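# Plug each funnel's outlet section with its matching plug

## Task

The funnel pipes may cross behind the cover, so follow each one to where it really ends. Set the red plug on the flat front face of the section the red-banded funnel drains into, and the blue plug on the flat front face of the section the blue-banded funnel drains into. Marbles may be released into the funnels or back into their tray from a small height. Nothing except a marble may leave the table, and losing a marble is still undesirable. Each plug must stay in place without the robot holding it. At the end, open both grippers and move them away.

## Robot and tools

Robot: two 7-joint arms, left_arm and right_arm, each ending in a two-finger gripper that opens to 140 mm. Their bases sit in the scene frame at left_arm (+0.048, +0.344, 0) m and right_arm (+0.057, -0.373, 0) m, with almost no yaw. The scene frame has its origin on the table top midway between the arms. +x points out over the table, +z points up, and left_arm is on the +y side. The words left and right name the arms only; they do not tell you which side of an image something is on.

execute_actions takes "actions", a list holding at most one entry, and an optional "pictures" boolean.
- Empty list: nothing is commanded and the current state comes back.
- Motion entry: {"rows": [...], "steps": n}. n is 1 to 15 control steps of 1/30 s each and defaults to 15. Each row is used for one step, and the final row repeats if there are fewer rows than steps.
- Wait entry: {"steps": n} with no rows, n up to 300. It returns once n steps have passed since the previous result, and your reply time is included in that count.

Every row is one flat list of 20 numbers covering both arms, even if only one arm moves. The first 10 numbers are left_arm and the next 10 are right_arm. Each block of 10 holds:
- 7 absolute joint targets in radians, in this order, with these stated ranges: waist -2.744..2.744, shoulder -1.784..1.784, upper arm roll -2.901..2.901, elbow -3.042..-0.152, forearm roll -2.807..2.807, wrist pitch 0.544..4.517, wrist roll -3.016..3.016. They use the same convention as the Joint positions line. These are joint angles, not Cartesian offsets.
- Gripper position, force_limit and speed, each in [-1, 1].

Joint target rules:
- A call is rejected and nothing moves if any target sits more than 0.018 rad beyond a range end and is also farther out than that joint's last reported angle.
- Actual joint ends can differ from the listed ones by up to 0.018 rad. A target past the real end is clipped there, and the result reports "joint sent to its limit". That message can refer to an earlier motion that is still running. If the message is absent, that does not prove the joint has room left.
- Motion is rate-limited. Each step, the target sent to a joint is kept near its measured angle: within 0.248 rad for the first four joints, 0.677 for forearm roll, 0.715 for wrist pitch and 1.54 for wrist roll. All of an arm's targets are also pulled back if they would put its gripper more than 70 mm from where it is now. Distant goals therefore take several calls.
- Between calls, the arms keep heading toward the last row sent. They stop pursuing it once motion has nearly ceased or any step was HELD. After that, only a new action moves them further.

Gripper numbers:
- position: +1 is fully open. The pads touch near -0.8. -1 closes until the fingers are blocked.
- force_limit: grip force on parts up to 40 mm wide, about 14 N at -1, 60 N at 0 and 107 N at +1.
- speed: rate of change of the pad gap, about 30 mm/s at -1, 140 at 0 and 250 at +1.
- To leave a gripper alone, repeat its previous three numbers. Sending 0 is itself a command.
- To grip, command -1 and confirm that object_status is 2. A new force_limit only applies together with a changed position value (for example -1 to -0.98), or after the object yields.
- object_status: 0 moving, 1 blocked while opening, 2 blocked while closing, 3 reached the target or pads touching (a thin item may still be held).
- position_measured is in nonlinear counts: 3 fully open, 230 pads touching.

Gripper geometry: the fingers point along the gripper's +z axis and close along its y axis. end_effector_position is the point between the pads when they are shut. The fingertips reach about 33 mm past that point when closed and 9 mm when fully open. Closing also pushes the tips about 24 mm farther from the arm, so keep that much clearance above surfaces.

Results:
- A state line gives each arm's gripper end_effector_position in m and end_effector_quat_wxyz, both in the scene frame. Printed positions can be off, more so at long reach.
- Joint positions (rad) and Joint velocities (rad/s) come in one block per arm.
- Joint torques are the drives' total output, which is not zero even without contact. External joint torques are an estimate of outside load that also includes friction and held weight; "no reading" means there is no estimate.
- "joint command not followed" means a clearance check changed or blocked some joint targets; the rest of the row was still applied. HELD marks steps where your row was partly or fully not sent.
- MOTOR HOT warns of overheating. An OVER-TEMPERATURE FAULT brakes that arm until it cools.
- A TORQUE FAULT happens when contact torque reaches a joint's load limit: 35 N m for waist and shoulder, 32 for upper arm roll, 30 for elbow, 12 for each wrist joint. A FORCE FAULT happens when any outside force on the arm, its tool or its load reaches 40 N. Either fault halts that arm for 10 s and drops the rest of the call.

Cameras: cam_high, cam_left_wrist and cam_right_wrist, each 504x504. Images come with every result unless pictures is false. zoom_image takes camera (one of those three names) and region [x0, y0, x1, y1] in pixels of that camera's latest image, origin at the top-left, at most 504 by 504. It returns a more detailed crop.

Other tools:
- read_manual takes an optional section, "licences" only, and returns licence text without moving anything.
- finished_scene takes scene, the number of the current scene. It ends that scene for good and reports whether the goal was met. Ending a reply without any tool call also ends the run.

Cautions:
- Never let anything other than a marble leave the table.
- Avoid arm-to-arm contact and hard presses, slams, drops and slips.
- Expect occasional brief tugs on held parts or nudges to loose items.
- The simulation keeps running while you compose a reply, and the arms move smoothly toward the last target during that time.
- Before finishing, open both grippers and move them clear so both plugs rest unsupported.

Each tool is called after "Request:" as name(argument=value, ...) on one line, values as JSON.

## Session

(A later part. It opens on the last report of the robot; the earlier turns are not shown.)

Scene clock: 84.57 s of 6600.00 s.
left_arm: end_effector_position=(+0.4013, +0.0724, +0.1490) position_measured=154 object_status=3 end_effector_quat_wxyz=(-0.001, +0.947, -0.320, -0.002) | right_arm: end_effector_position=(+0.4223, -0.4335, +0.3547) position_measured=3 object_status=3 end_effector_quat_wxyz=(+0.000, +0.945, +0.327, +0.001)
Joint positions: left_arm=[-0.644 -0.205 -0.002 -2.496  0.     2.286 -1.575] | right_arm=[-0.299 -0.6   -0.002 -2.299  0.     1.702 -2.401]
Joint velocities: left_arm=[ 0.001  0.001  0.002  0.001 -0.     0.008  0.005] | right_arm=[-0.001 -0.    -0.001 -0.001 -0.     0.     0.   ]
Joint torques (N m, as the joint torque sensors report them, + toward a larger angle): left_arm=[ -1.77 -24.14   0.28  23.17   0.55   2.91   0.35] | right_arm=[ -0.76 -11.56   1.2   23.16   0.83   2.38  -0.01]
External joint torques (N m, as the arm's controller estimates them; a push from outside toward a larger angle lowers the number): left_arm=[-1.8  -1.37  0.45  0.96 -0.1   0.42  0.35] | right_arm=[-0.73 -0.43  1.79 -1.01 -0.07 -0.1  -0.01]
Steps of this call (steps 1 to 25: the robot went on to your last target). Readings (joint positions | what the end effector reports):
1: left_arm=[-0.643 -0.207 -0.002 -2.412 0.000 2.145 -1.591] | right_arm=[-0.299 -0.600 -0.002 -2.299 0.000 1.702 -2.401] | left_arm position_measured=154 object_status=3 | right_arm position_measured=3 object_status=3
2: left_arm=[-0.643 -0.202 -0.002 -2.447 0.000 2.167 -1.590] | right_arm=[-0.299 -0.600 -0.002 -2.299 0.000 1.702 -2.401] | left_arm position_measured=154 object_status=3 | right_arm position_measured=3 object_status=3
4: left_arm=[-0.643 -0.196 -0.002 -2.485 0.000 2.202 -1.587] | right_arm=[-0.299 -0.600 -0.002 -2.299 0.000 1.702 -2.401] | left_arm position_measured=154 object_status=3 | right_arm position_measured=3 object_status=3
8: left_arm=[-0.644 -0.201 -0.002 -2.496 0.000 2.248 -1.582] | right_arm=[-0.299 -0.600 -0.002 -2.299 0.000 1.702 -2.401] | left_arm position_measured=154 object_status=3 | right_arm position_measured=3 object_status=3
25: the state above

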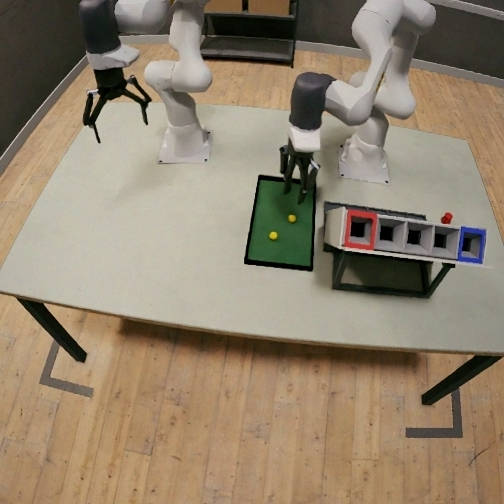

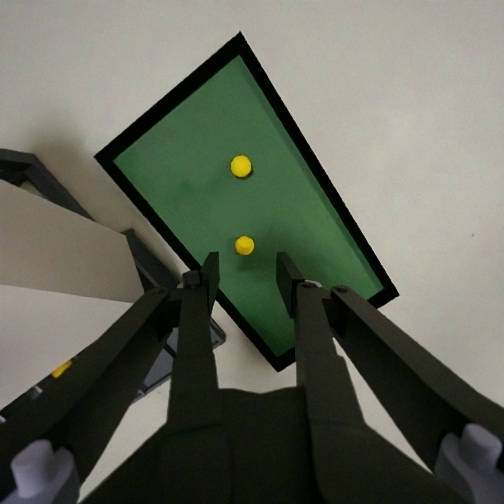

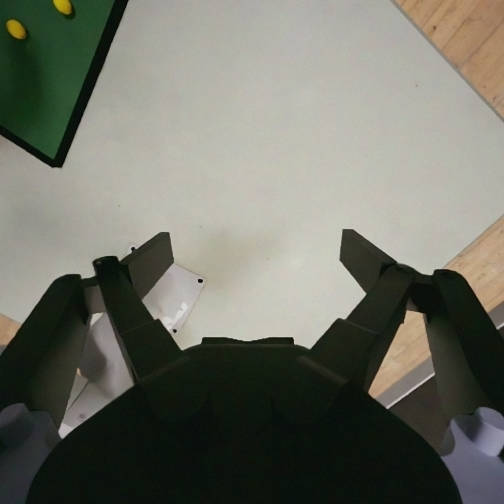

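Request:
execute_actions(actions=[{"rows":[[-0.638,-0.17,0,-2.515,0,2.37,-1.57,-0.2,-0.8,0,-0.3,-0.6,0,-2.3,0,1.7,-2.405,1,-0.5,0],[-0.638,-0.14,0,-2.527,0,2.42,-1.57,-0.2,-0.8,0,-0.3,-0.6,0,-2.3,0,1.7,-2.405,1,-0.5,0],[-0.638,-0.11,0,-2.538,0,2.46,-1.57,-0.2,-0.8,0,-0.3,-0.6,0,-2.3,0,1.7,-2.405,1,-0.5,0],[-0.638,-0.08,0,-2.548,0,2.5,-1.57,-0.2,-0.8,0,-0.3,-0.6,0,-2.3,0,1.7,-2.405,1,-0.5,0],[-0.638,-0.05,0,-2.557,0,2.54,-1.57,-0.2,-0.8,0,-0.3,-0.6,0,-2.3,0,1.7,-2.405,1,-0.5,0],[-0.638,-0.025,0,-2.564,0,2.57,-1.57,-0.2,-0.8,0,-0.3,-0.6,0,-2.3,0,1.7,-2.405,1,-0.5,0],[-0.638,0,0,-2.57,0,2.59,-1.57,-0.2,-0.8,0,-0.3,-0.6,0,-2.3,0,1.7,-2.405,1,-0.5,0],[-0.638,0.021,0,-2.575,0,2.596,-1.57,-0.2,-0.8,0,-0.3,-0.6,0,-2.3,0,1.7,-2.405,1,-0.5,0]]}], pictures=false)

Request:
execute_actions(actions=[{"steps":12}], pictures=false)

Request:
execute_actions(actions=[{"rows":[[-0.638,0.021,0,-2.575,0,2.596,-1.57,-1,-0.8,-0.3,-0.3,-0.6,0,-2.3,0,1.7,-2.405,1,-0.5,0]]}], pictures=false)

Request:
execute_actions(actions=[{"rows":[[-0.638,-0.207,0,-2.497,0,2.29,-1.57,-1,-0.8,-0.3,-0.3,-0.6,0,-2.3,0,1.7,-2.405,1,-0.5,0]],"steps":10}], pictures=false)

Request:
execute_actions(actions=[{"rows":[[-0.638,-0.4,0,-1.8,0,1.4,-0.6,-1,-0.8,-0.3,-0.3,-0.6,0,-2.3,0,1.7,-2.405,1,-0.5,0]]}], pictures=false)

Request:
execute_actions(actions=[{"steps":12}], pictures=false)

Request:
execute_actions(actions=[{"rows":[[0.3,-0.5,0,-1.85,0,1.35,0.3,-1,-0.8,-0.3,-0.3,-0.6,0,-2.3,0,1.7,-2.405,1,-0.5,0]]}], pictures=false)

Request:
execute_actions(actions=[{"steps":20}])

Scene clock: 97.23 s of 6600.00 s.
left_arm: end_effector_position=(+0.3936, +0.0802, +0.0396) position_measured=154 object_status=3 end_effector_quat_wxyz=(-0.006, +0.948, -0.319, -0.017) | right_arm: end_effector_position=(+0.4223, -0.4335, +0.3547) position_measured=3 object_status=3 end_effector_quat_wxyz=(+0.000, +0.945, +0.327, +0.001)
Joint positions: left_arm=[-0.64   0.021 -0.001 -2.577  0.     2.564 -1.574] | right_arm=[-0.299 -0.6   -0.002 -2.299  0.     1.702 -2.401]
Joint velocities: left_arm=[ 0.     0.     0.001  0.013 -0.001  0.181  0.002] | right_arm=[ 0.003  0.001 -0.001 -0.     0.     0.    -0.   ]
Joint torques (N m, as the joint torque sensors report them, + toward a larger angle): left_arm=[  1.78 -27.37   0.82  21.18   0.42   2.71   0.36] | right_arm=[ -0.31 -11.63   1.61  23.48   0.83   2.32  -0.07]
External joint torques (N m, as the arm's controller estimates them; a push from outside toward a larger angle lowers the number): left_arm=[ 1.74 -0.5   0.76  3.03 -0.03  0.36  0.36] | right_arm=[-0.36 -0.52  2.11 -0.7  -0.08 -0.17 -0.07]
Steps of this call (steps 1 to 15: the robot went on to your last target; steps 16 to 100: nothing new was sent; then 8.83 s passed at rest; steps 101 to 115: all 15 steps of this action). Readings (joint positions | what the end effector reports):
101: left_arm=[-0.643 -0.201 -0.001 -2.498 0.000 2.301 -1.574] | right_arm=[-0.299 -0.600 -0.002 -2.299 0.000 1.702 -2.401] | left_arm position_measured=154 object_status=3 | right_arm position_measured=3 object_status=3
102: left_arm=[-0.642 -0.189 -0.001 -2.502 0.000 2.323 -1.574] | right_arm=[-0.299 -0.600 -0.002 -2.299 0.000 1.702 -2.401] | left_arm position_measured=154 object_status=3 | right_arm position_measured=3 object_status=3
104: left_arm=[-0.641 -0.145 -0.001 -2.518 0.000 2.376 -1.574] | right_arm=[-0.299 -0.600 -0.002 -2.299 0.000 1.702 -2.401] | left_arm position_measured=154 object_status=3 | right_arm position_measured=3 object_status=3
108: left_arm=[-0.640 -0.032 -0.001 -2.558 0.000 2.485 -1.574] | right_arm=[-0.299 -0.600 -0.002 -2.299 0.000 1.702 -2.401] | left_arm position_measured=154 object_status=3 | right_arm position_measured=3 object_status=3
115: the state above

Scene clock: 97.63 s of 6600.00 s.
left_arm: end_effector_position=(+0.4009, +0.0747, +0.0421) position_measured=154 object_status=3 end_effector_quat_wxyz=(-0.001, +0.948, -0.319, -0.003) | right_arm: end_effector_position=(+0.4223, -0.4335, +0.3547) position_measured=3 object_status=3 end_effector_quat_wxyz=(+0.000, +0.945, +0.327, +0.001)
Joint positions: left_arm=[-0.64   0.021 -0.001 -2.576  0.     2.591 -1.574] | right_arm=[-0.299 -0.6   -0.002 -2.299  0.     1.702 -2.401]
Joint velocities: left_arm=[ 0.    -0.    -0.001 -0.     0.     0.015  0.   ] | right_arm=[ 0.     0.     0.003 -0.001 -0.     0.     0.001]
Joint torques (N m, as the joint torque sensors report them, + toward a larger angle): left_arm=[  1.17 -27.09   0.76  21.8    0.32   2.89   0.36] | right_arm=[ -0.47 -11.52   1.32  23.42   0.82   2.38  -0.08]
External joint torques (N m, as the arm's controller estimates them; a push from outside toward a larger angle lowers the number): left_arm=[ 1.21 -0.08  0.78  3.33 -0.14  0.39  0.36] | right_arm=[-0.54 -0.35  1.75 -0.77 -0.09 -0.11 -0.08]
Steps of this call (steps 1 to 12: the robot went on to your last target). Readings (joint positions | what the end effector reports):
1: left_arm=[-0.640 0.021 -0.001 -2.577 0.000 2.569 -1.574] | right_arm=[-0.299 -0.600 -0.002 -2.299 0.000 1.702 -2.401] | left_arm position_measured=154 object_status=3 | right_arm position_measured=3 object_status=3
2: left_arm=[-0.640 0.021 -0.001 -2.577 0.000 2.574 -1.574] | right_arm=[-0.299 -0.600 -0.002 -2.299 0.000 1.702 -2.401] | left_arm position_measured=154 object_status=3 | right_arm position_measured=3 object_status=3
4: left_arm=[-0.640 0.021 -0.001 -2.576 0.000 2.580 -1.574] | right_arm=[-0.299 -0.600 -0.002 -2.299 0.000 1.702 -2.401] | left_arm position_measured=154 object_status=3 | right_arm position_measured=3 object_status=3
8: left_arm=[-0.640 0.021 -0.001 -2.576 0.000 2.587 -1.574] | right_arm=[-0.299 -0.600 -0.002 -2.299 0.000 1.702 -2.401] | left_arm position_measured=154 object_status=3 | right_arm position_measured=3 object_status=3
12: the state above

Scene clock: 98.13 s of 6600.00 s.
left_arm: end_effector_position=(+0.4015, +0.0742, +0.0423) position_measured=196 object_status=2 end_effector_quat_wxyz=(-0.001, +0.948, -0.319, -0.002) | right_arm: end_effector_position=(+0.4223, -0.4335, +0.3546) position_measured=3 object_status=3 end_effector_quat_wxyz=(+0.000, +0.945, +0.327, +0.001)
Joint positions: left_arm=[-0.64   0.021 -0.001 -2.576  0.     2.593 -1.574] | right_arm=[-0.299 -0.6   -0.002 -2.299  0.     1.702 -2.401]
Joint velocities: left_arm=[ 0.001 -0.001 -0.001 -0.002 -0.002  0.    -0.001] | right_arm=[-0.001  0.    -0.     0.003  0.001  0.001  0.002]
Joint torques (N m, as the joint torque sensors report them, + toward a larger angle): left_arm=[  1.58 -27.24   0.15  21.02   0.3    2.8    0.34] | right_arm=[ -0.49 -11.27   2.08  23.31   0.71   2.29  -0.09]
External joint torques (N m, as the arm's controller estimates them; a push from outside toward a larger angle lowers the number): left_arm=[ 1.54 -0.3   0.09  2.65 -0.15  0.31  0.34] | right_arm=[-0.45  0.02  2.67 -0.99 -0.19 -0.21 -0.09]
Steps of this call (steps 1 to 15: all 15 steps of this action). Readings (joint positions | what the end effector reports):
1: left_arm=[-0.640 0.021 -0.001 -2.576 0.000 2.591 -1.574] | right_arm=[-0.299 -0.600 -0.002 -2.299 0.000 1.702 -2.401] | left_arm position_measured=154 object_status=0 | right_arm position_measured=3 object_status=3
2: left_arm=[-0.640 0.021 -0.001 -2.576 0.000 2.592 -1.574] | right_arm=[-0.299 -0.600 -0.002 -2.299 0.000 1.702 -2.401] | left_arm position_measured=159 object_status=0 | right_arm position_measured=3 object_status=3
4: left_arm=[-0.640 0.021 -0.001 -2.576 0.000 2.592 -1.574] | right_arm=[-0.299 -0.600 -0.002 -2.299 0.000 1.702 -2.401] | left_arm position_measured=171 object_status=0 | right_arm position_measured=3 object_status=3
8: left_arm=[-0.640 0.021 -0.001 -2.576 0.000 2.593 -1.574] | right_arm=[-0.299 -0.600 -0.002 -2.299 0.000 1.702 -2.401] | left_arm position_measured=194 object_status=0 | right_arm position_measured=3 object_status=3
15: the state above

Scene clock: 98.47 s of 6600.00 s.
left_arm: end_effector_position=(+0.4202, +0.0601, +0.1594) position_measured=196 object_status=2 end_effector_quat_wxyz=(+0.010, +0.947, -0.319, +0.031) | right_arm: end_effector_position=(+0.4223, -0.4335, +0.3546) position_measured=3 object_status=3 end_effector_quat_wxyz=(+0.000, +0.945, +0.327, +0.001)
Joint positions: left_arm=[-0.64  -0.21  -0.001 -2.491  0.     2.347 -1.574] | right_arm=[-0.299 -0.6   -0.002 -2.299  0.     1.702 -2.401]
Joint velocities: left_arm=[ 0.    -0.001 -0.001 -0.032  0.001 -0.318 -0.001] | right_arm=[ 0.    -0.     0.001  0.    -0.001  0.001  0.   ]
Joint torques (N m, as the joint torque sensors report them, + toward a larger angle): left_arm=[  1.18 -20.19  -0.13  22.07   0.56   2.1    0.28] | right_arm=[ -0.66 -11.56   0.8   22.73   0.77   2.38  -0.15]
External joint torques (N m, as the arm's controller estimates them; a push from outside toward a larger angle lowers the number): left_arm=[ 1.21  0.52  0.11  0.47 -0.09 -0.45  0.28] | right_arm=[-0.66 -0.34  1.33 -1.48 -0.13 -0.11 -0.15]
Steps of this call (steps 1 to 10: all 10 steps of this action). Readings (joint positions | what the end effector reports):
1: left_arm=[-0.640 0.001 -0.001 -2.574 0.000 2.556 -1.574] | right_arm=[-0.299 -0.600 -0.002 -2.299 0.000 1.702 -2.401] | left_arm position_measured=196 object_status=2 | right_arm position_measured=3 object_status=3
2: left_arm=[-0.640 -0.037 -0.001 -2.565 0.000 2.520 -1.574] | right_arm=[-0.299 -0.600 -0.002 -2.299 0.000 1.702 -2.401] | left_arm position_measured=196 object_status=2 | right_arm position_measured=3 object_status=3
4: left_arm=[-0.640 -0.121 -0.001 -2.532 0.000 2.451 -1.574] | right_arm=[-0.299 -0.600 -0.002 -2.299 0.000 1.702 -2.401] | left_arm position_measured=196 object_status=2 | right_arm position_measured=3 object_status=3
8: left_arm=[-0.640 -0.206 -0.001 -2.491 0.000 2.371 -1.574] | right_arm=[-0.299 -0.600 -0.002 -2.299 0.000 1.702 -2.401] | left_arm position_measured=196 object_status=2 | right_arm position_measured=3 object_status=3
10: the state above

Scene clock: 98.97 s of 6600.00 s.
left_arm: end_effector_position=(+0.4108, +0.0672, +0.4454) position_measured=196 object_status=2 end_effector_quat_wxyz=(+0.002, +0.824, -0.565, +0.047) | right_arm: end_effector_position=(+0.4223, -0.4335, +0.3546) position_measured=3 object_status=3 end_effector_quat_wxyz=(+0.000, +0.945, +0.327, +0.001)
Joint positions: left_arm=[-0.64  -0.382 -0.001 -1.914  0.     1.626 -1.021] | right_arm=[-0.299 -0.6   -0.002 -2.299  0.     1.702 -2.401]
Joint velocities: left_arm=[-0.001 -0.214  0.     1.291 -0.001 -1.083  1.183] | right_arm=[ 0.001 -0.    -0.    -0.     0.    -0.    -0.001]
Joint torques (N m, as the joint torque sensors report them, + toward a larger angle): left_arm=[  1.46 -17.04   0.66  19.45   0.65   0.8    0.68] | right_arm=[ -0.88 -11.17   1.39  23.47   0.71   2.41  -0.09]
External joint torques (N m, as the arm's controller estimates them; a push from outside toward a larger angle lowers the number): left_arm=[ 1.41 -2.43  0.96  3.64 -0.14 -0.76  0.7 ] | right_arm=[-0.89  0.03  1.92 -0.76 -0.2  -0.08 -0.09]
Steps of this call (steps 1 to 15: all 15 steps of this action). Readings (joint positions | what the end effector reports):
1: left_arm=[-0.640 -0.217 -0.001 -2.474 0.000 2.288 -1.532] | right_arm=[-0.299 -0.600 -0.002 -2.299 0.000 1.702 -2.401] | left_arm position_measured=196 object_status=2 | right_arm position_measured=3 object_status=3
2: left_arm=[-0.640 -0.234 -0.001 -2.446 0.000 2.231 -1.491] | right_arm=[-0.299 -0.600 -0.002 -2.299 0.000 1.702 -2.401] | left_arm position_measured=196 object_status=2 | right_arm position_measured=3 object_status=3
4: left_arm=[-0.640 -0.274 -0.001 -2.379 0.000 2.122 -1.414] | right_arm=[-0.299 -0.600 -0.002 -2.299 0.000 1.702 -2.401] | left_arm position_measured=196 object_status=2 | right_arm position_measured=3 object_status=3
8: left_arm=[-0.640 -0.333 -0.001 -2.234 0.000 1.916 -1.272] | right_arm=[-0.299 -0.600 -0.002 -2.299 0.000 1.702 -2.401] | left_arm position_measured=196 object_status=2 | right_arm position_measured=3 object_status=3
15: the state above

Scene clock: 99.37 s of 6600.00 s.
left_arm: end_effector_position=(+0.3757, +0.0940, +0.4871) position_measured=196 object_status=2 end_effector_quat_wxyz=(-0.002, +0.730, -0.684, +0.013) | right_arm: end_effector_position=(+0.4223, -0.4335, +0.3546) position_measured=3 object_status=3 end_effector_quat_wxyz=(+0.000, +0.945, +0.327, +0.001)
Joint positions: left_arm=[-0.64  -0.402 -0.001 -1.8    0.     1.424 -0.716] | right_arm=[-0.299 -0.6   -0.002 -2.299  0.     1.702 -2.401]
Joint velocities: left_arm=[-0.001  0.019 -0.    -0.     0.001 -0.133  0.372] | right_arm=[-0.001  0.     0.002 -0.001 -0.002  0.001  0.002]
Joint torques (N m, as the joint torque sensors report them, + toward a larger angle): left_arm=[  1.62 -13.9    0.97  24.77   0.69   2.33   0.56] | right_arm=[ -1.15 -11.21   2.63  23.39   0.77   2.34  -0.01]
External joint torques (N m, as the arm's controller estimates them; a push from outside toward a larger angle lowers the number): left_arm=[ 1.62  3.09  1.32  1.78 -0.13 -0.34  0.57] | right_arm=[-1.11 -0.02  3.2  -0.79 -0.12 -0.14 -0.01]
Steps of this call (steps 1 to 12: the robot went on to your last target). Readings (joint positions | what the end effector reports):
1: left_arm=[-0.640 -0.390 -0.001 -1.874 0.000 1.588 -0.978] | right_arm=[-0.299 -0.600 -0.002 -2.299 0.000 1.702 -2.401] | left_arm position_measured=196 object_status=2 | right_arm position_measured=3 object_status=3
2: left_arm=[-0.640 -0.398 -0.001 -1.844 0.000 1.556 -0.939] | right_arm=[-0.299 -0.600 -0.002 -2.299 0.000 1.702 -2.401] | left_arm position_measured=196 object_status=2 | right_arm position_measured=3 object_status=3
4: left_arm=[-0.640 -0.410 -0.001 -1.812 0.000 1.508 -0.873] | right_arm=[-0.299 -0.600 -0.002 -2.299 0.000 1.702 -2.401] | left_arm position_measured=196 object_status=2 | right_arm position_measured=3 object_status=3
8: left_arm=[-0.640 -0.408 -0.001 -1.800 0.000 1.451 -0.778] | right_arm=[-0.299 -0.600 -0.002 -2.299 0.000 1.702 -2.401] | left_arm position_measured=196 object_status=2 | right_arm position_measured=3 object_status=3
12: the state above

Scene clock: 99.87 s of 6600.00 s.
left_arm: end_effector_position=(+0.4143, +0.4051, +0.4954) position_measured=196 object_status=2 end_effector_quat_wxyz=(-0.003, +0.770, -0.638, +0.004) | right_arm: end_effector_position=(+0.4223, -0.4335, +0.3546) position_measured=3 object_status=3 end_effector_quat_wxyz=(+0.000, +0.945, +0.327, +0.001)
Joint positions: left_arm=[ 0.177 -0.493 -0.    -1.848 -0.002  1.365 -0.022] | right_arm=[-0.299 -0.6   -0.002 -2.299  0.     1.702 -2.401]
Joint velocities: left_arm=[ 1.599 -0.015  0.101 -0.026  0.026 -0.062  1.052] | right_arm=[ 0.001  0.     0.     0.001 -0.001 -0.001  0.001]
Joint torques (N m, as the joint torque sensors report them, + toward a larger angle): left_arm=[ -2.95 -15.32  -4.81  23.31   0.14   1.79   0.47] | right_arm=[ -1.21 -11.24   1.63  22.48   0.82   2.42  -0.07]
External joint torques (N m, as the arm's controller estimates them; a push from outside toward a larger angle lowers the number): left_arm=[ 3.1  -0.7   0.88  0.5   0.01 -0.52  0.45] | right_arm=[-1.26 -0.08  2.11 -1.72 -0.09 -0.07 -0.07]
Steps of this call (steps 1 to 15: all 15 steps of this action). Readings (joint positions | what the end effector reports):
1: left_arm=[-0.603 -0.411 -0.016 -1.811 -0.003 1.418 -0.652] | right_arm=[-0.299 -0.600 -0.002 -2.299 0.000 1.702 -2.401] | left_arm position_measured=196 object_status=2 | right_arm position_measured=3 object_status=3
2: left_arm=[-0.557 -0.425 -0.019 -1.822 -0.003 1.410 -0.591] | right_arm=[-0.299 -0.600 -0.002 -2.299 0.000 1.702 -2.401] | left_arm position_measured=196 object_status=2 | right_arm position_measured=3 object_status=3
4: left_arm=[-0.458 -0.451 -0.014 -1.832 -0.003 1.398 -0.477] | right_arm=[-0.299 -0.600 -0.002 -2.299 0.000 1.702 -2.401] | left_arm position_measured=196 object_status=2 | right_arm position_measured=3 object_status=3
8: left_arm=[-0.237 -0.482 -0.005 -1.841 -0.003 1.381 -0.278] | right_arm=[-0.299 -0.600 -0.002 -2.299 0.000 1.702 -2.401] | left_arm position_measured=196 object_status=2 | right_arm position_measured=3 object_status=3
15: the state above

Scene clock: 100.53 s of 6600.00 s.
left_arm: end_effector_position=(+0.3993, +0.4490, +0.4957) position_measured=196 object_status=2 end_effector_quat_wxyz=(-0.001, +0.717, -0.697, +0.000) | right_arm: end_effector_position=(+0.4223, -0.4335, +0.3546) position_measured=3 object_status=3 end_effector_quat_wxyz=(+0.000, +0.945, +0.327, +0.001)
Joint positions: left_arm=[ 0.298 -0.498  0.002 -1.849  0.001  1.353  0.26 ] | right_arm=[-0.299 -0.6   -0.002 -2.299  0.     1.702 -2.401]
Joint velocities: left_arm=[ 0.001 -0.001 -0.001 -0.001 -0.001 -0.001  0.12 ] | right_arm=[ 0.    -0.     0.001 -0.001  0.001  0.001 -0.001]
Joint torques (N m, as the joint torque sensors report them, + toward a larger angle): left_arm=[  1.05 -13.48  -1.71  22.75   0.48   2.15   0.37] | right_arm=[ -0.7  -11.83   1.13  22.32   0.73   2.39  -0.09]
External joint torques (N m, as the arm's controller estimates them; a push from outside toward a larger angle lowers the number): left_arm=[ 1.02 -1.27 -1.29  0.92 -0.29 -0.34  0.37] | right_arm=[-0.73 -0.65  1.66 -1.86 -0.18 -0.09 -0.09]
Steps of this call (steps 1 to 20: the robot went on to your last target). Readings (joint positions | what the end effector reports):
1: left_arm=[0.221 -0.493 0.005 -1.849 -0.001 1.363 0.011] | right_arm=[-0.299 -0.600 -0.002 -2.299 0.000 1.702 -2.401] | left_arm position_measured=196 object_status=2 | right_arm position_measured=3 object_status=3
2: left_arm=[0.251 -0.494 0.010 -1.849 0.000 1.361 0.040] | right_arm=[-0.299 -0.600 -0.002 -2.299 0.000 1.702 -2.401] | left_arm position_measured=196 object_status=2 | right_arm position_measured=3 object_status=3
4: left_arm=[0.282 -0.496 0.012 -1.849 0.001 1.358 0.091] | right_arm=[-0.299 -0.600 -0.002 -2.299 0.000 1.702 -2.401] | left_arm position_measured=196 object_status=2 | right_arm position_measured=3 object_status=3
8: left_arm=[0.296 -0.498 0.005 -1.849 0.001 1.355 0.163] | right_arm=[-0.299 -0.600 -0.002 -2.299 0.000 1.702 -2.401] | left_arm position_measured=196 object_status=2 | right_arm position_measured=3 object_status=3
20: the state above

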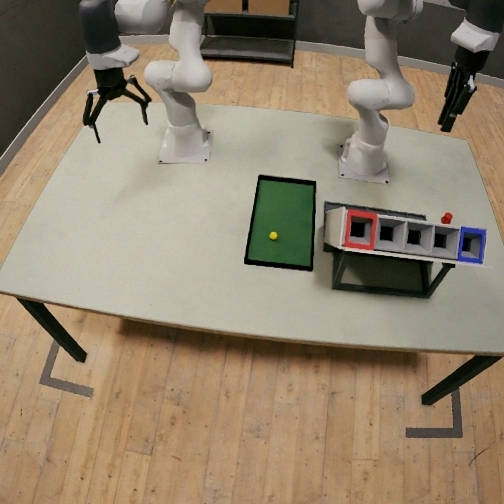

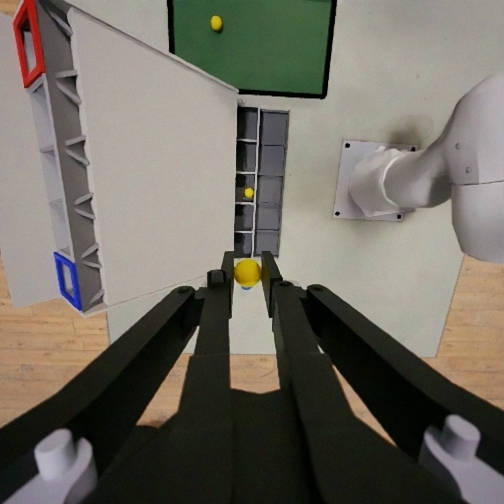

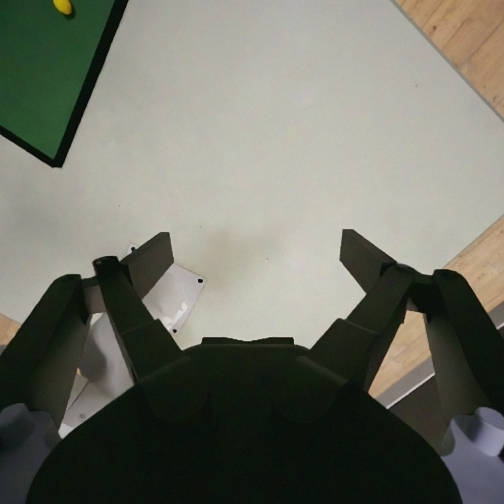

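Request:
execute_actions(actions=[{"rows":[[0.299,0,0,-1.4,0,1.4,-1.28,-1,-0.8,-0.3,-0.3,-0.6,0,-2.3,0,1.7,-2.405,1,-0.5,0]]}], pictures=false)

Request:
execute_actions(actions=[{"rows":[[0.299,0.2,0,-1.19,0,1.4,-1.28,-1,-0.8,-0.3,-0.3,-0.6,0,-2.3,0,1.7,-2.405,1,-0.5,0]],"steps":8}], pictures=false)

Request:
execute_actions(actions=[{"rows":[[0.299,0.29,0,-1.11,0,1.42,-1.28,-1,-0.8,-0.3,-0.3,-0.6,0,-2.3,0,1.7,-2.405,1,-0.5,0],[0.299,0.29,0,-1.11,0,1.42,-1.28,-1,-0.8,-0.3,-0.3,-0.6,0,-2.3,0,1.7,-2.405,1,-0.5,0],[0.299,0.34,0,-1.075,0,1.43,-1.28,-1,-0.8,-0.3,-0.3,-0.6,0,-2.3,0,1.7,-2.405,1,-0.5,0],[0.299,0.34,0,-1.075,0,1.43,-1.28,-1,-0.8,-0.3,-0.3,-0.6,0,-2.3,0,1.7,-2.405,1,-0.5,0],[0.299,0.388,0,-1.047,0,1.435,-1.28,-1,-0.8,-0.3,-0.3,-0.6,0,-2.3,0,1.7,-2.405,1,-0.5,0]]}], pictures=false)

Request:
execute_actions(actions=[{"steps":12}])

Scene clock: 109.37 s of 6600.00 s.
left_arm: end_effector_position=(+0.5574, +0.4960, +0.4654) position_measured=196 object_status=2 end_effector_quat_wxyz=(+0.007, +0.982, -0.186, -0.013) | right_arm: end_effector_position=(+0.4223, -0.4335, +0.3546) position_measured=3 object_status=3 end_effector_quat_wxyz=(+0.000, +0.945, +0.327, +0.001)
Joint positions: left_arm=[ 0.298  0.01   0.001 -1.413  0.001  1.393 -0.907] | right_arm=[-0.299 -0.6   -0.002 -2.299  0.     1.702 -2.401]
Joint velocities: left_arm=[-0.001 -0.043 -0.001  0.109  0.     0.023 -1.22 ] | right_arm=[ 0.001  0.001 -0.001 -0.001  0.001 -0.     0.001]
Joint torques (N m, as the joint torque sensors report them, + toward a larger angle): left_arm=[  0.57 -35.37  -0.98  26.52   0.5    2.88  -0.26] | right_arm=[ -0.6  -10.93   1.74  22.9    0.75   2.35  -0.06]
External joint torques (N m, as the arm's controller estimates them; a push from outside toward a larger angle lowers the number): left_arm=[ 0.53 -2.52 -1.04  3.21 -0.37  0.44 -0.28] | right_arm=[-0.57  0.19  2.34 -1.25 -0.14 -0.13 -0.06]
Steps of this call (steps 1 to 30: the robot went on to your last target; steps 31 to 90: nothing new was sent; then 5.33 s passed at rest; steps 91 to 105: all 15 steps of this action). Readings (joint positions | what the end effector reports):
91: left_arm=[0.298 -0.463 0.002 -1.798 0.001 1.340 0.187] | right_arm=[-0.299 -0.600 -0.002 -2.299 0.000 1.702 -2.401] | left_arm position_measured=196 object_status=2 | right_arm position_measured=3 object_status=3
92: left_arm=[0.298 -0.413 0.002 -1.737 0.001 1.348 0.081] | right_arm=[-0.299 -0.600 -0.002 -2.299 0.000 1.702 -2.401] | left_arm position_measured=196 object_status=2 | right_arm position_measured=3 object_status=3
94: left_arm=[0.298 -0.305 0.002 -1.616 0.001 1.361 -0.115] | right_arm=[-0.299 -0.600 -0.002 -2.299 0.000 1.702 -2.401] | left_arm position_measured=196 object_status=2 | right_arm position_measured=3 object_status=3
98: left_arm=[0.298 -0.091 0.001 -1.448 0.001 1.384 -0.482] | right_arm=[-0.299 -0.600 -0.002 -2.299 0.000 1.702 -2.401] | left_arm position_measured=196 object_status=2 | right_arm position_measured=3 object_status=3
105: the state above

Scene clock: 109.63 s of 6600.00 s.
left_arm: end_effector_position=(+0.6164, +0.5136, +0.4515) position_measured=196 object_status=2 end_effector_quat_wxyz=(+0.002, +0.997, -0.079, -0.005) | right_arm: end_effector_position=(+0.4223, -0.4335, +0.3546) position_measured=3 object_status=3 end_effector_quat_wxyz=(+0.000, +0.945, +0.327, +0.001)
Joint positions: left_arm=[ 0.298  0.2    0.001 -1.205  0.001  1.395 -1.123] | right_arm=[-0.299 -0.6   -0.002 -2.299  0.     1.702 -2.401]
Joint velocities: left_arm=[ 0.001  0.141 -0.     0.077  0.001  0.006 -0.507] | right_arm=[ 0.     0.     0.001 -0.     0.     0.    -0.   ]
Joint torques (N m, as the joint torque sensors report them, + toward a larger angle): left_arm=[  0.56 -43.45  -1.62  29.26   0.63   2.98  -0.18] | right_arm=[ -0.29 -11.12   1.11  23.2    0.75   2.38  -0.05]
External joint torques (N m, as the arm's controller estimates them; a push from outside toward a larger angle lowers the number): left_arm=[ 0.43  1.61 -1.97  3.09 -0.31  0.27 -0.19] | right_arm=[-0.33  0.06  1.6  -0.97 -0.15 -0.11 -0.05]
Steps of this call (steps 1 to 8: all 8 steps of this action). Readings (joint positions | what the end effector reports):
1: left_arm=[0.298 0.048 0.001 -1.344 0.001 1.376 -0.946] | right_arm=[-0.299 -0.600 -0.002 -2.299 0.000 1.702 -2.401] | left_arm position_measured=196 object_status=2 | right_arm position_measured=3 object_status=3
2: left_arm=[0.298 0.090 0.001 -1.285 0.001 1.384 -0.980] | right_arm=[-0.299 -0.600 -0.002 -2.299 0.000 1.702 -2.401] | left_arm position_measured=196 object_status=2 | right_arm position_measured=3 object_status=3
4: left_arm=[0.298 0.149 0.001 -1.230 0.001 1.392 -1.038] | right_arm=[-0.299 -0.600 -0.002 -2.299 0.000 1.702 -2.401] | left_arm position_measured=196 object_status=2 | right_arm position_measured=3 object_status=3
8: the state above

Scene clock: 110.13 s of 6600.00 s.
left_arm: end_effector_position=(+0.6714, +0.5299, +0.4037) position_measured=196 object_status=2 end_effector_quat_wxyz=(+0.002, +1.000, -0.018, -0.008) | right_arm: end_effector_position=(+0.4223, -0.4335, +0.3546) position_measured=3 object_status=3 end_effector_quat_wxyz=(+0.000, +0.945, +0.327, +0.001)
Joint positions: left_arm=[ 0.298  0.393  0.001 -1.052  0.001  1.429 -1.246] | right_arm=[-0.299 -0.6   -0.002 -2.299  0.     1.702 -2.401]
Joint velocities: left_arm=[-0.    -0.032  0.     0.044  0.001  0.019 -0.099] | right_arm=[-0.    -0.     0.001 -0.001 -0.001  0.    -0.001]
Joint torques (N m, as the joint torque sensors report them, + toward a larger angle): left_arm=[  0.42 -43.95  -0.54  24.95   0.61   2.95  -0.09] | right_arm=[ -0.93 -10.8    1.41  22.34   0.79   2.33   0.02]
External joint torques (N m, as the arm's controller estimates them; a push from outside toward a larger angle lowers the number): left_arm=[ 0.3  -1.27 -1.01  2.51 -0.25  0.5  -0.09] | right_arm=[-0.97  0.4   1.91 -1.84 -0.11 -0.15  0.02]
Steps of this call (steps 1 to 15: all 15 steps of this action). Readings (joint positions | what the end effector reports):
1: left_arm=[0.298 0.220 0.001 -1.176 0.001 1.396 -1.139] | right_arm=[-0.299 -0.600 -0.002 -2.299 0.000 1.702 -2.401] | left_arm position_measured=196 object_status=2 | right_arm position_measured=3 object_status=3
2: left_arm=[0.298 0.241 0.001 -1.152 0.001 1.401 -1.153] | right_arm=[-0.299 -0.600 -0.002 -2.299 0.000 1.702 -2.401] | left_arm position_measured=196 object_status=2 | right_arm position_measured=3 object_status=3
4: left_arm=[0.298 0.288 0.001 -1.107 0.001 1.411 -1.177] | right_arm=[-0.299 -0.600 -0.002 -2.299 0.000 1.702 -2.401] | left_arm position_measured=196 object_status=2 | right_arm position_measured=3 object_status=3
8: left_arm=[0.298 0.372 0.001 -1.063 0.001 1.423 -1.212] | right_arm=[-0.299 -0.600 -0.002 -2.299 0.000 1.702 -2.401] | left_arm position_measured=196 object_status=2 | right_arm position_measured=3 object_status=3
15: the state above

Scene clock: 110.53 s of 6600.00 s.
left_arm: end_effector_position=(+0.6727, +0.5302, +0.4078) position_measured=196 object_status=2 end_effector_quat_wxyz=(+0.000, +1.000, -0.007, -0.003) | right_arm: end_effector_position=(+0.4223, -0.4335, +0.3546) position_measured=3 object_status=3 end_effector_quat_wxyz=(+0.000, +0.945, +0.327, +0.001)
Joint positions: left_arm=[ 0.298  0.389  0.001 -1.048  0.001  1.432 -1.268] | right_arm=[-0.299 -0.6   -0.002 -2.299  0.     1.702 -2.401]
Joint velocities: left_arm=[ 0.     0.001 -0.001 -0.     0.     0.002 -0.025] | right_arm=[-0.    -0.001 -0.     0.    -0.    -0.    -0.   ]
Joint torques (N m, as the joint torque sensors report them, + toward a larger angle): left_arm=[  0.02 -43.93  -0.5   24.58   0.52   2.86   0.13] | right_arm=[ -0.84 -10.99   1.49  22.32   0.8    2.33  -0.02]
External joint torques (N m, as the arm's controller estimates them; a push from outside toward a larger angle lowers the number): left_arm=[-0.07 -1.03 -0.95  1.92 -0.34  0.35  0.13] | right_arm=[-0.85  0.35  2.03 -2.   -0.1  -0.18 -0.02]
Steps of this call (steps 1 to 12: the robot went on to your last target). Readings (joint positions | what the end effector reports):
1: left_arm=[0.298 0.392 0.001 -1.051 0.001 1.430 -1.249] | right_arm=[-0.299 -0.600 -0.002 -2.299 0.000 1.702 -2.401] | left_arm position_measured=196 object_status=2 | right_arm position_measured=3 object_status=3
2: left_arm=[0.298 0.391 0.001 -1.050 0.001 1.430 -1.252] | right_arm=[-0.299 -0.600 -0.002 -2.299 0.000 1.702 -2.401] | left_arm position_measured=196 object_status=2 | right_arm position_measured=3 object_status=3
4: left_arm=[0.298 0.390 0.001 -1.049 0.001 1.431 -1.257] | right_arm=[-0.299 -0.600 -0.002 -2.299 0.000 1.702 -2.401] | left_arm position_measured=196 object_status=2 | right_arm position_measured=3 object_status=3
8: left_arm=[0.298 0.389 0.001 -1.048 0.001 1.432 -1.264] | right_arm=[-0.299 -0.600 -0.002 -2.299 0.000 1.702 -2.401] | left_arm position_measured=196 object_status=2 | right_arm position_measured=3 object_status=3
12: the state above

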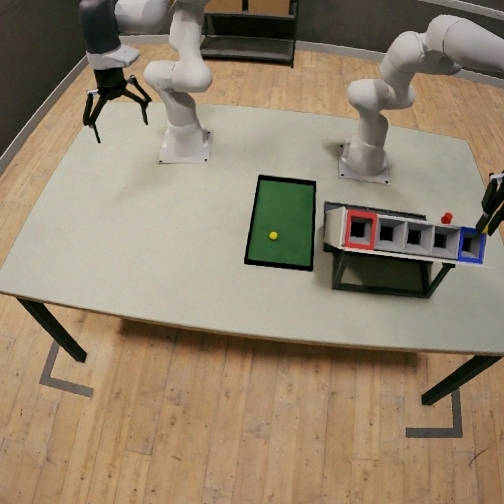

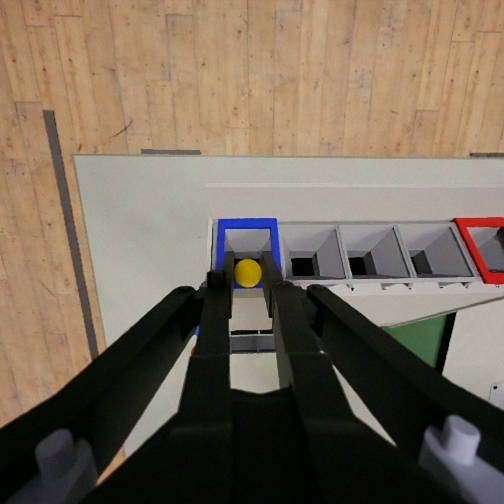

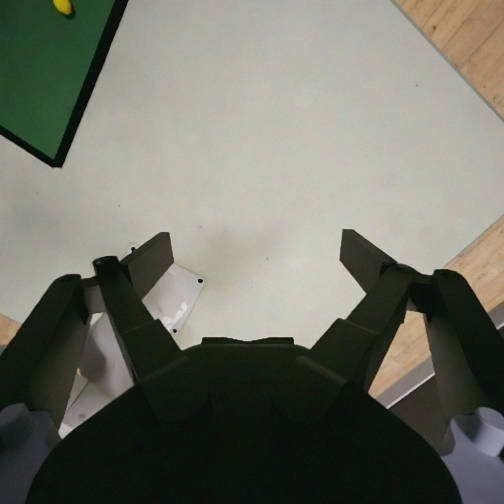

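Request:
execute_actions(actions=[{"rows":[[0.299,0.349,0,-1.171,0,1.52,-1.28,-1,-0.8,-0.3,-0.3,-0.6,0,-2.3,0,1.7,-2.405,1,-0.5,0]]}], pictures=false)

Request:
execute_actions(actions=[{"rows":[[0.299,0.349,0,-1.171,0,1.52,-1.28,-0.1,-0.8,0,-0.3,-0.6,0,-2.3,0,1.7,-2.405,1,-0.5,0]],"steps":10}], pictures=false)

Request:
execute_actions(actions=[{"rows":[[0.35,0,0,-1.4,0,1.4,-0.6,-0.1,-0.8,0,-0.3,-0.6,0,-2.3,0,1.7,-2.405,1,-0.5,0]],"steps":12}], pictures=false)

Request:
execute_actions(actions=[{"rows":[[0.862,-0.4,0,-1.8,0,1.4,0.85,-0.1,-0.8,0,-0.3,-0.6,0,-2.3,0,1.7,-2.405,1,-0.5,0]]}], pictures=false)

Request:
execute_actions(actions=[{"rows":[[0.862,-0.311,0,-2.601,0,2.29,0.85,-0.1,-0.8,0,-0.3,-0.6,0,-2.3,0,1.7,-2.405,1,-0.5,0]]}])

Request:
execute_actions(actions=[{"steps":25}])

Scene clock: 118.70 s of 6600.00 s.
left_arm: end_effector_position=(+0.6716, +0.5299, +0.3834) position_measured=196 object_status=2 end_effector_quat_wxyz=(+0.001, +1.000, -0.003, -0.004) | right_arm: end_effector_position=(+0.4223, -0.4335, +0.3546) position_measured=3 object_status=3 end_effector_quat_wxyz=(+0.000, +0.945, +0.327, +0.001)
Joint positions: left_arm=[ 0.298  0.352  0.001 -1.17   0.001  1.513 -1.276] | right_arm=[-0.299 -0.6   -0.002 -2.299  0.     1.702 -2.401]
Joint velocities: left_arm=[ 0.001 -0.012 -0.001  0.    -0.     0.028  0.   ] | right_arm=[-0.     0.001 -0.001  0.001  0.     0.001  0.001]
Joint torques (N m, as the joint torque sensors report them, + toward a larger angle): left_arm=[  0.45 -43.93  -0.44  24.56   0.62   3.01  -0.05] | right_arm=[ -0.87 -10.93   0.86  22.64   0.79   2.36  -0.11]
External joint torques (N m, as the arm's controller estimates them; a push from outside toward a larger angle lowers the number): left_arm=[ 0.43 -2.05 -0.8   1.55 -0.24  0.55 -0.05] | right_arm=[-0.87  0.2   1.4  -1.57 -0.11 -0.14 -0.11]
Steps of this call (steps 1 to 30: the robot went on to your last target; steps 31 to 90: nothing new was sent; then 4.67 s passed at rest; steps 91 to 105: all 15 steps of this action). Readings (joint positions | what the end effector reports):
91: left_arm=[0.298 0.375 0.001 -1.081 0.001 1.449 -1.276] | right_arm=[-0.299 -0.600 -0.002 -2.299 0.000 1.702 -2.401] | left_arm position_measured=196 object_status=2 | right_arm position_measured=3 object_status=3
92: left_arm=[0.298 0.364 0.001 -1.110 0.001 1.461 -1.276] | right_arm=[-0.299 -0.600 -0.002 -2.299 0.000 1.702 -2.401] | left_arm position_measured=196 object_status=2 | right_arm position_measured=3 object_status=3
94: left_arm=[0.298 0.357 0.001 -1.143 0.001 1.478 -1.276] | right_arm=[-0.299 -0.600 -0.002 -2.299 0.000 1.702 -2.401] | left_arm position_measured=196 object_status=2 | right_arm position_measured=3 object_status=3
98: left_arm=[0.298 0.356 0.001 -1.167 0.001 1.499 -1.276] | right_arm=[-0.299 -0.600 -0.002 -2.299 0.000 1.702 -2.401] | left_arm position_measured=196 object_status=2 | right_arm position_measured=3 object_status=3
105: the state above

Scene clock: 119.03 s of 6600.00 s.
left_arm: end_effector_position=(+0.6728, +0.5302, +0.3841) position_measured=141 object_status=0 end_effector_quat_wxyz=(+0.000, +1.000, -0.003, -0.002) | right_arm: end_effector_position=(+0.4223, -0.4335, +0.3546) position_measured=3 object_status=3 end_effector_quat_wxyz=(+0.000, +0.945, +0.327, +0.001)
Joint positions: left_arm=[ 0.298  0.351  0.001 -1.17   0.001  1.517 -1.276] | right_arm=[-0.299 -0.6   -0.002 -2.299  0.     1.702 -2.401]
Joint velocities: left_arm=[-0.    -0.    -0.     0.    -0.     0.003 -0.001] | right_arm=[-0.001 -0.001 -0.001 -0.     0.     0.     0.   ]
Joint torques (N m, as the joint torque sensors report them, + toward a larger angle): left_arm=[  0.28 -44.01  -0.78  24.58   0.59   2.92  -0.12] | right_arm=[ -0.88 -11.29   1.27  23.08   0.79   2.36   0.04]
External joint torques (N m, as the arm's controller estimates them; a push from outside toward a larger angle lowers the number): left_arm=[ 0.32 -1.6  -1.09  1.28 -0.27  0.4  -0.12] | right_arm=[-0.82 -0.03  1.9  -1.17 -0.11 -0.14  0.04]
Steps of this call (steps 1 to 10: all 10 steps of this action). Readings (joint positions | what the end effector reports):
1: left_arm=[0.298 0.351 0.001 -1.170 0.001 1.513 -1.276] | right_arm=[-0.299 -0.600 -0.002 -2.299 0.000 1.702 -2.401] | left_arm position_measured=196 object_status=0 | right_arm position_measured=3 object_status=3
2: left_arm=[0.298 0.351 0.001 -1.170 0.001 1.514 -1.276] | right_arm=[-0.299 -0.600 -0.002 -2.299 0.000 1.702 -2.401] | left_arm position_measured=194 object_status=0 | right_arm position_measured=3 object_status=3
4: left_arm=[0.298 0.351 0.001 -1.170 0.001 1.515 -1.276] | right_arm=[-0.299 -0.600 -0.002 -2.299 0.000 1.702 -2.401] | left_arm position_measured=174 object_status=0 | right_arm position_measured=3 object_status=3
8: left_arm=[0.298 0.351 0.001 -1.170 0.001 1.516 -1.276] | right_arm=[-0.299 -0.600 -0.002 -2.299 0.000 1.702 -2.401] | left_arm position_measured=143 object_status=0 | right_arm position_measured=3 object_status=3
10: the state above

Scene clock: 119.43 s of 6600.00 s.
left_arm: end_effector_position=(+0.5593, +0.5247, +0.4942) position_measured=141 object_status=3 end_effector_quat_wxyz=(-0.013, +0.980, -0.199, +0.022) | right_arm: end_effector_position=(+0.4223, -0.4335, +0.3546) position_measured=3 object_status=3 end_effector_quat_wxyz=(+0.000, +0.945, +0.327, +0.001)
Joint positions: left_arm=[ 0.348 -0.012  0.001 -1.381  0.     1.421 -0.832] | right_arm=[-0.299 -0.6   -0.002 -2.299  0.     1.702 -2.401]
Joint velocities: left_arm=[-0.001 -0.069  0.    -0.072 -0.    -0.09   0.754] | right_arm=[-0.     0.    -0.001  0.001  0.    -0.     0.001]
Joint torques (N m, as the joint torque sensors report them, + toward a larger angle): left_arm=[  1.8  -17.92  -1.02  15.89   0.57   1.95   0.39] | right_arm=[ -0.88 -10.46   0.71  23.03   0.66   2.34   0.  ]
External joint torques (N m, as the arm's controller estimates them; a push from outside toward a larger angle lowers the number): left_arm=[ 2.14 -0.6  -0.6  -0.3  -0.06 -0.33  0.4 ] | right_arm=[-0.8   0.79  1.35 -1.24 -0.23 -0.16  0.  ]
Steps of this call (steps 1 to 12: all 12 steps of this action). Readings (joint positions | what the end effector reports):
1: left_arm=[0.303 0.323 -0.002 -1.215 0.000 1.509 -1.236] | right_arm=[-0.299 -0.600 -0.002 -2.299 0.000 1.702 -2.401] | left_arm position_measured=141 object_status=0 | right_arm position_measured=3 object_status=3
2: left_arm=[0.309 0.285 -0.003 -1.260 0.000 1.495 -1.196] | right_arm=[-0.299 -0.600 -0.002 -2.299 0.000 1.702 -2.401] | left_arm position_measured=141 object_status=0 | right_arm position_measured=3 object_status=3
4: left_arm=[0.323 0.206 -0.002 -1.319 0.000 1.474 -1.124] | right_arm=[-0.299 -0.600 -0.002 -2.299 0.000 1.702 -2.401] | left_arm position_measured=141 object_status=0 | right_arm position_measured=3 object_status=3
8: left_arm=[0.344 0.045 0.000 -1.375 0.000 1.438 -0.957] | right_arm=[-0.299 -0.600 -0.002 -2.299 0.000 1.702 -2.401] | left_arm position_measured=141 object_status=3 | right_arm position_measured=3 object_status=3
12: the state above

Scene clock: 119.93 s of 6600.00 s.
left_arm: end_effector_position=(+0.3176, +0.6532, +0.4887) position_measured=141 object_status=3 end_effector_quat_wxyz=(-0.006, +0.878, -0.478, +0.004) | right_arm: end_effector_position=(+0.4223, -0.4335, +0.3546) position_measured=3 object_status=3 end_effector_quat_wxyz=(+0.000, +0.945, +0.327, +0.001)
Joint positions: left_arm=[ 0.85  -0.394  0.012 -1.785  0.     1.405  0.278] | right_arm=[-0.299 -0.6   -0.002 -2.299  0.     1.702 -2.401]
Joint velocities: left_arm=[ 0.202 -0.14  -0.016 -0.128  0.001 -0.018  1.883] | right_arm=[-0.001  0.001 -0.     0.001 -0.    -0.001  0.   ]
Joint torques (N m, as the joint torque sensors report them, + toward a larger angle): left_arm=[ -1.69 -12.24  -7.82  20.79   0.55   2.21   0.78] | right_arm=[  0.08 -10.79   1.42  23.25   0.78   2.42  -0.09]
External joint torques (N m, as the arm's controller estimates them; a push from outside toward a larger angle lowers the number): left_arm=[ 2.64 -0.55 -0.83 -0.11  0.66 -0.4   0.81] | right_arm=[ 0.08  0.38  1.97 -0.99 -0.12 -0.08 -0.09]
Steps of this call (steps 1 to 15: all 15 steps of this action). Readings (joint positions | what the end effector reports):
1: left_arm=[0.371 -0.035 -0.011 -1.417 -0.002 1.422 -0.762] | right_arm=[-0.299 -0.600 -0.002 -2.299 0.000 1.702 -2.401] | left_arm position_measured=141 object_status=3 | right_arm position_measured=3 object_status=3
2: left_arm=[0.401 -0.064 -0.015 -1.455 -0.002 1.420 -0.692] | right_arm=[-0.299 -0.600 -0.002 -2.299 0.000 1.702 -2.401] | left_arm position_measured=141 object_status=3 | right_arm position_measured=3 object_status=3
4: left_arm=[0.469 -0.130 -0.014 -1.529 -0.002 1.417 -0.553] | right_arm=[-0.299 -0.600 -0.002 -2.299 0.000 1.702 -2.401] | left_arm position_measured=141 object_status=3 | right_arm position_measured=3 object_status=3
8: left_arm=[0.627 -0.263 -0.006 -1.663 -0.002 1.413 -0.286] | right_arm=[-0.299 -0.600 -0.002 -2.299 0.000 1.702 -2.401] | left_arm position_measured=141 object_status=3 | right_arm position_measured=3 object_status=3
15: the state above

Scene clock: 120.43 s of 6600.00 s.
left_arm: end_effector_position=(+0.3434, +0.6812, +0.2278) position_measured=141 object_status=3 end_effector_quat_wxyz=(-0.007, +0.788, -0.615, +0.001) | right_arm: end_effector_position=(+0.4223, -0.4335, +0.3546) position_measured=3 object_status=3 end_effector_quat_wxyz=(+0.000, +0.945, +0.327, +0.001)
Joint positions: left_arm=[ 0.858 -0.316  0.003 -2.393  0.001  2.09   0.605] | right_arm=[-0.299 -0.6   -0.002 -2.299  0.     1.702 -2.401]
Joint velocities: left_arm=[ 0.005  0.121 -0.002 -1.533 -0.001  0.673  0.505] | right_arm=[ 0.001  0.     0.     0.001 -0.     0.001  0.   ]
Joint torques (N m, as the joint torque sensors report them, + toward a larger angle): left_arm=[  1.59 -25.06  -1.53  35.15   0.53   4.29   0.53] | right_arm=[ -0.85 -11.7    1.43  23.01   0.84   2.38  -0.04]
External joint torques (N m, as the arm's controller estimates them; a push from outside toward a larger angle lowers the number): left_arm=[ 1.52  1.47 -1.28  1.66 -0.18  0.56  0.54] | right_arm=[-0.89 -0.47  1.93 -1.26 -0.07 -0.12 -0.04]
Steps of this call (steps 1 to 15: all 15 steps of this action). Readings (joint positions | what the end effector reports):
1: left_arm=[0.852 -0.398 0.013 -1.803 0.001 1.445 0.300] | right_arm=[-0.299 -0.600 -0.002 -2.299 0.000 1.702 -2.401] | left_arm position_measured=141 object_status=3 | right_arm position_measured=3 object_status=3
2: left_arm=[0.853 -0.396 0.012 -1.827 0.001 1.490 0.320] | right_arm=[-0.299 -0.600 -0.002 -2.299 0.000 1.702 -2.401] | left_arm position_measured=141 object_status=3 | right_arm position_measured=3 object_status=3
4: left_arm=[0.854 -0.383 0.011 -1.880 0.001 1.583 0.358] | right_arm=[-0.299 -0.600 -0.002 -2.299 0.000 1.702 -2.401] | left_arm position_measured=141 object_status=3 | right_arm position_measured=3 object_status=3
8: left_arm=[0.855 -0.354 0.007 -2.020 0.001 1.790 0.444] | right_arm=[-0.299 -0.600 -0.002 -2.299 0.000 1.702 -2.401] | left_arm position_measured=141 object_status=3 | right_arm position_measured=3 object_status=3
15: the state above

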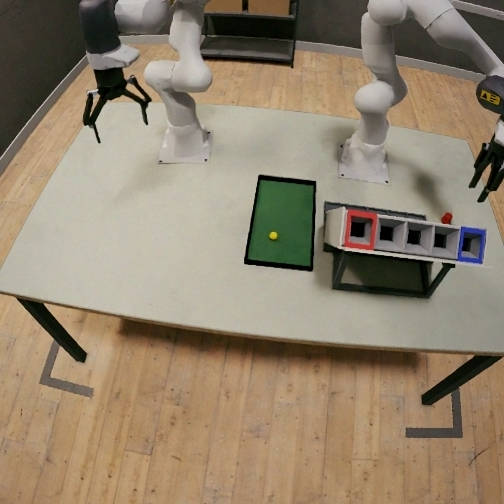

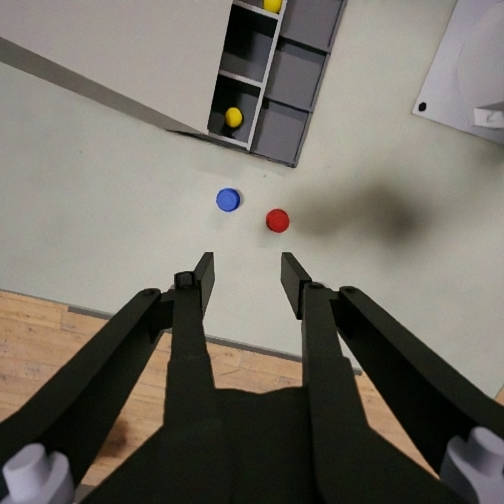

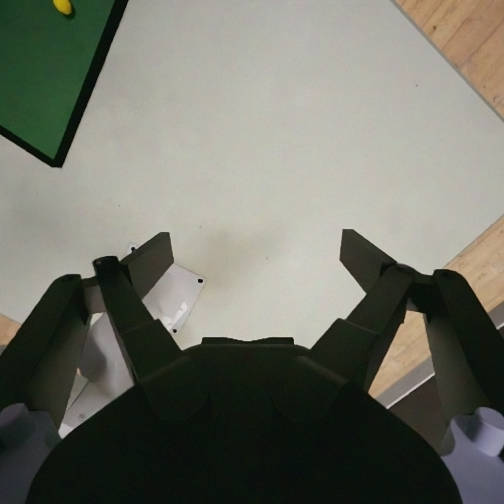

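Scene clock: 121.27 s of 6600.00 s.
left_arm: end_effector_position=(+0.3192, +0.6540, +0.1490) position_measured=141 object_status=3 end_effector_quat_wxyz=(+0.003, +0.714, -0.700, +0.000) | right_arm: end_effector_position=(+0.4223, -0.4335, +0.3546) position_measured=3 object_status=3 end_effector_quat_wxyz=(+0.000, +0.945, +0.327, +0.001)
Joint positions: left_arm=[ 0.86  -0.309  0.002 -2.6    0.001  2.286  0.83 ] | right_arm=[-0.299 -0.6   -0.002 -2.299  0.     1.702 -2.401]
Joint velocities: left_arm=[ 0.     0.001 -0.    -0.001  0.001  0.009  0.053] | right_arm=[ 0.001 -0.001 -0.001 -0.001 -0.001 -0.001  0.   ]
Joint torques (N m, as the joint torque sensors report them, + toward a larger angle): left_arm=[  1.73 -20.61  -1.97  23.38   0.29   2.82   0.5 ] | right_arm=[ -0.24 -11.77   1.01  22.61   0.72   2.37  -0.05]
External joint torques (N m, as the arm's controller estimates them; a push from outside toward a larger angle lowers the number): left_arm=[ 1.71 -1.53 -1.69  1.21 -0.31  0.39  0.5 ] | right_arm=[-0.24 -0.58  1.56 -1.55 -0.17 -0.12 -0.05]
Steps of this call (steps 1 to 25: the robot went on to your last target). Readings (joint positions | what the end effector reports):
1: left_arm=[0.858 -0.314 0.003 -2.447 0.001 2.119 0.625] | right_arm=[-0.299 -0.600 -0.002 -2.299 0.000 1.702 -2.401] | left_arm position_measured=141 object_status=3 | right_arm position_measured=3 object_status=3
2: left_arm=[0.859 -0.312 0.002 -2.499 0.001 2.148 0.647] | right_arm=[-0.299 -0.600 -0.002 -2.299 0.000 1.702 -2.401] | left_arm position_measured=141 object_status=3 | right_arm position_measured=3 object_status=3
4: left_arm=[0.859 -0.303 0.002 -2.567 0.001 2.189 0.686] | right_arm=[-0.299 -0.600 -0.002 -2.299 0.000 1.702 -2.401] | left_arm position_measured=141 object_status=3 | right_arm position_measured=3 object_status=3
8: left_arm=[0.860 -0.304 0.002 -2.599 0.001 2.239 0.743] | right_arm=[-0.299 -0.600 -0.002 -2.299 0.000 1.702 -2.401] | left_arm position_measured=141 object_status=3 | right_arm position_measured=3 object_status=3
25: the state above

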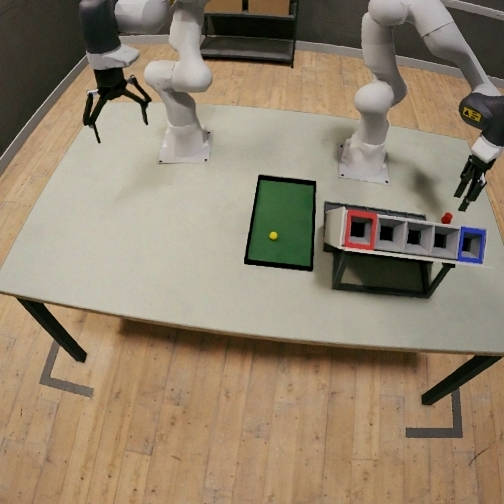

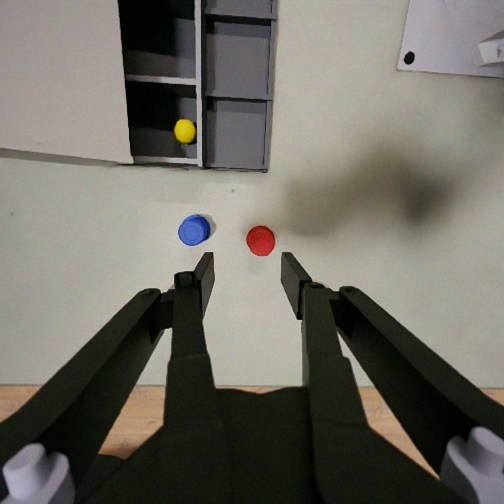

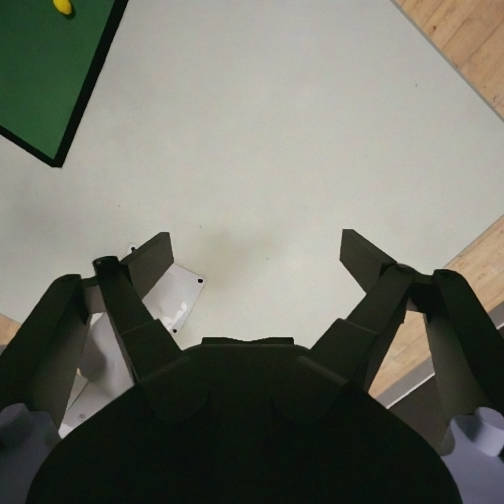

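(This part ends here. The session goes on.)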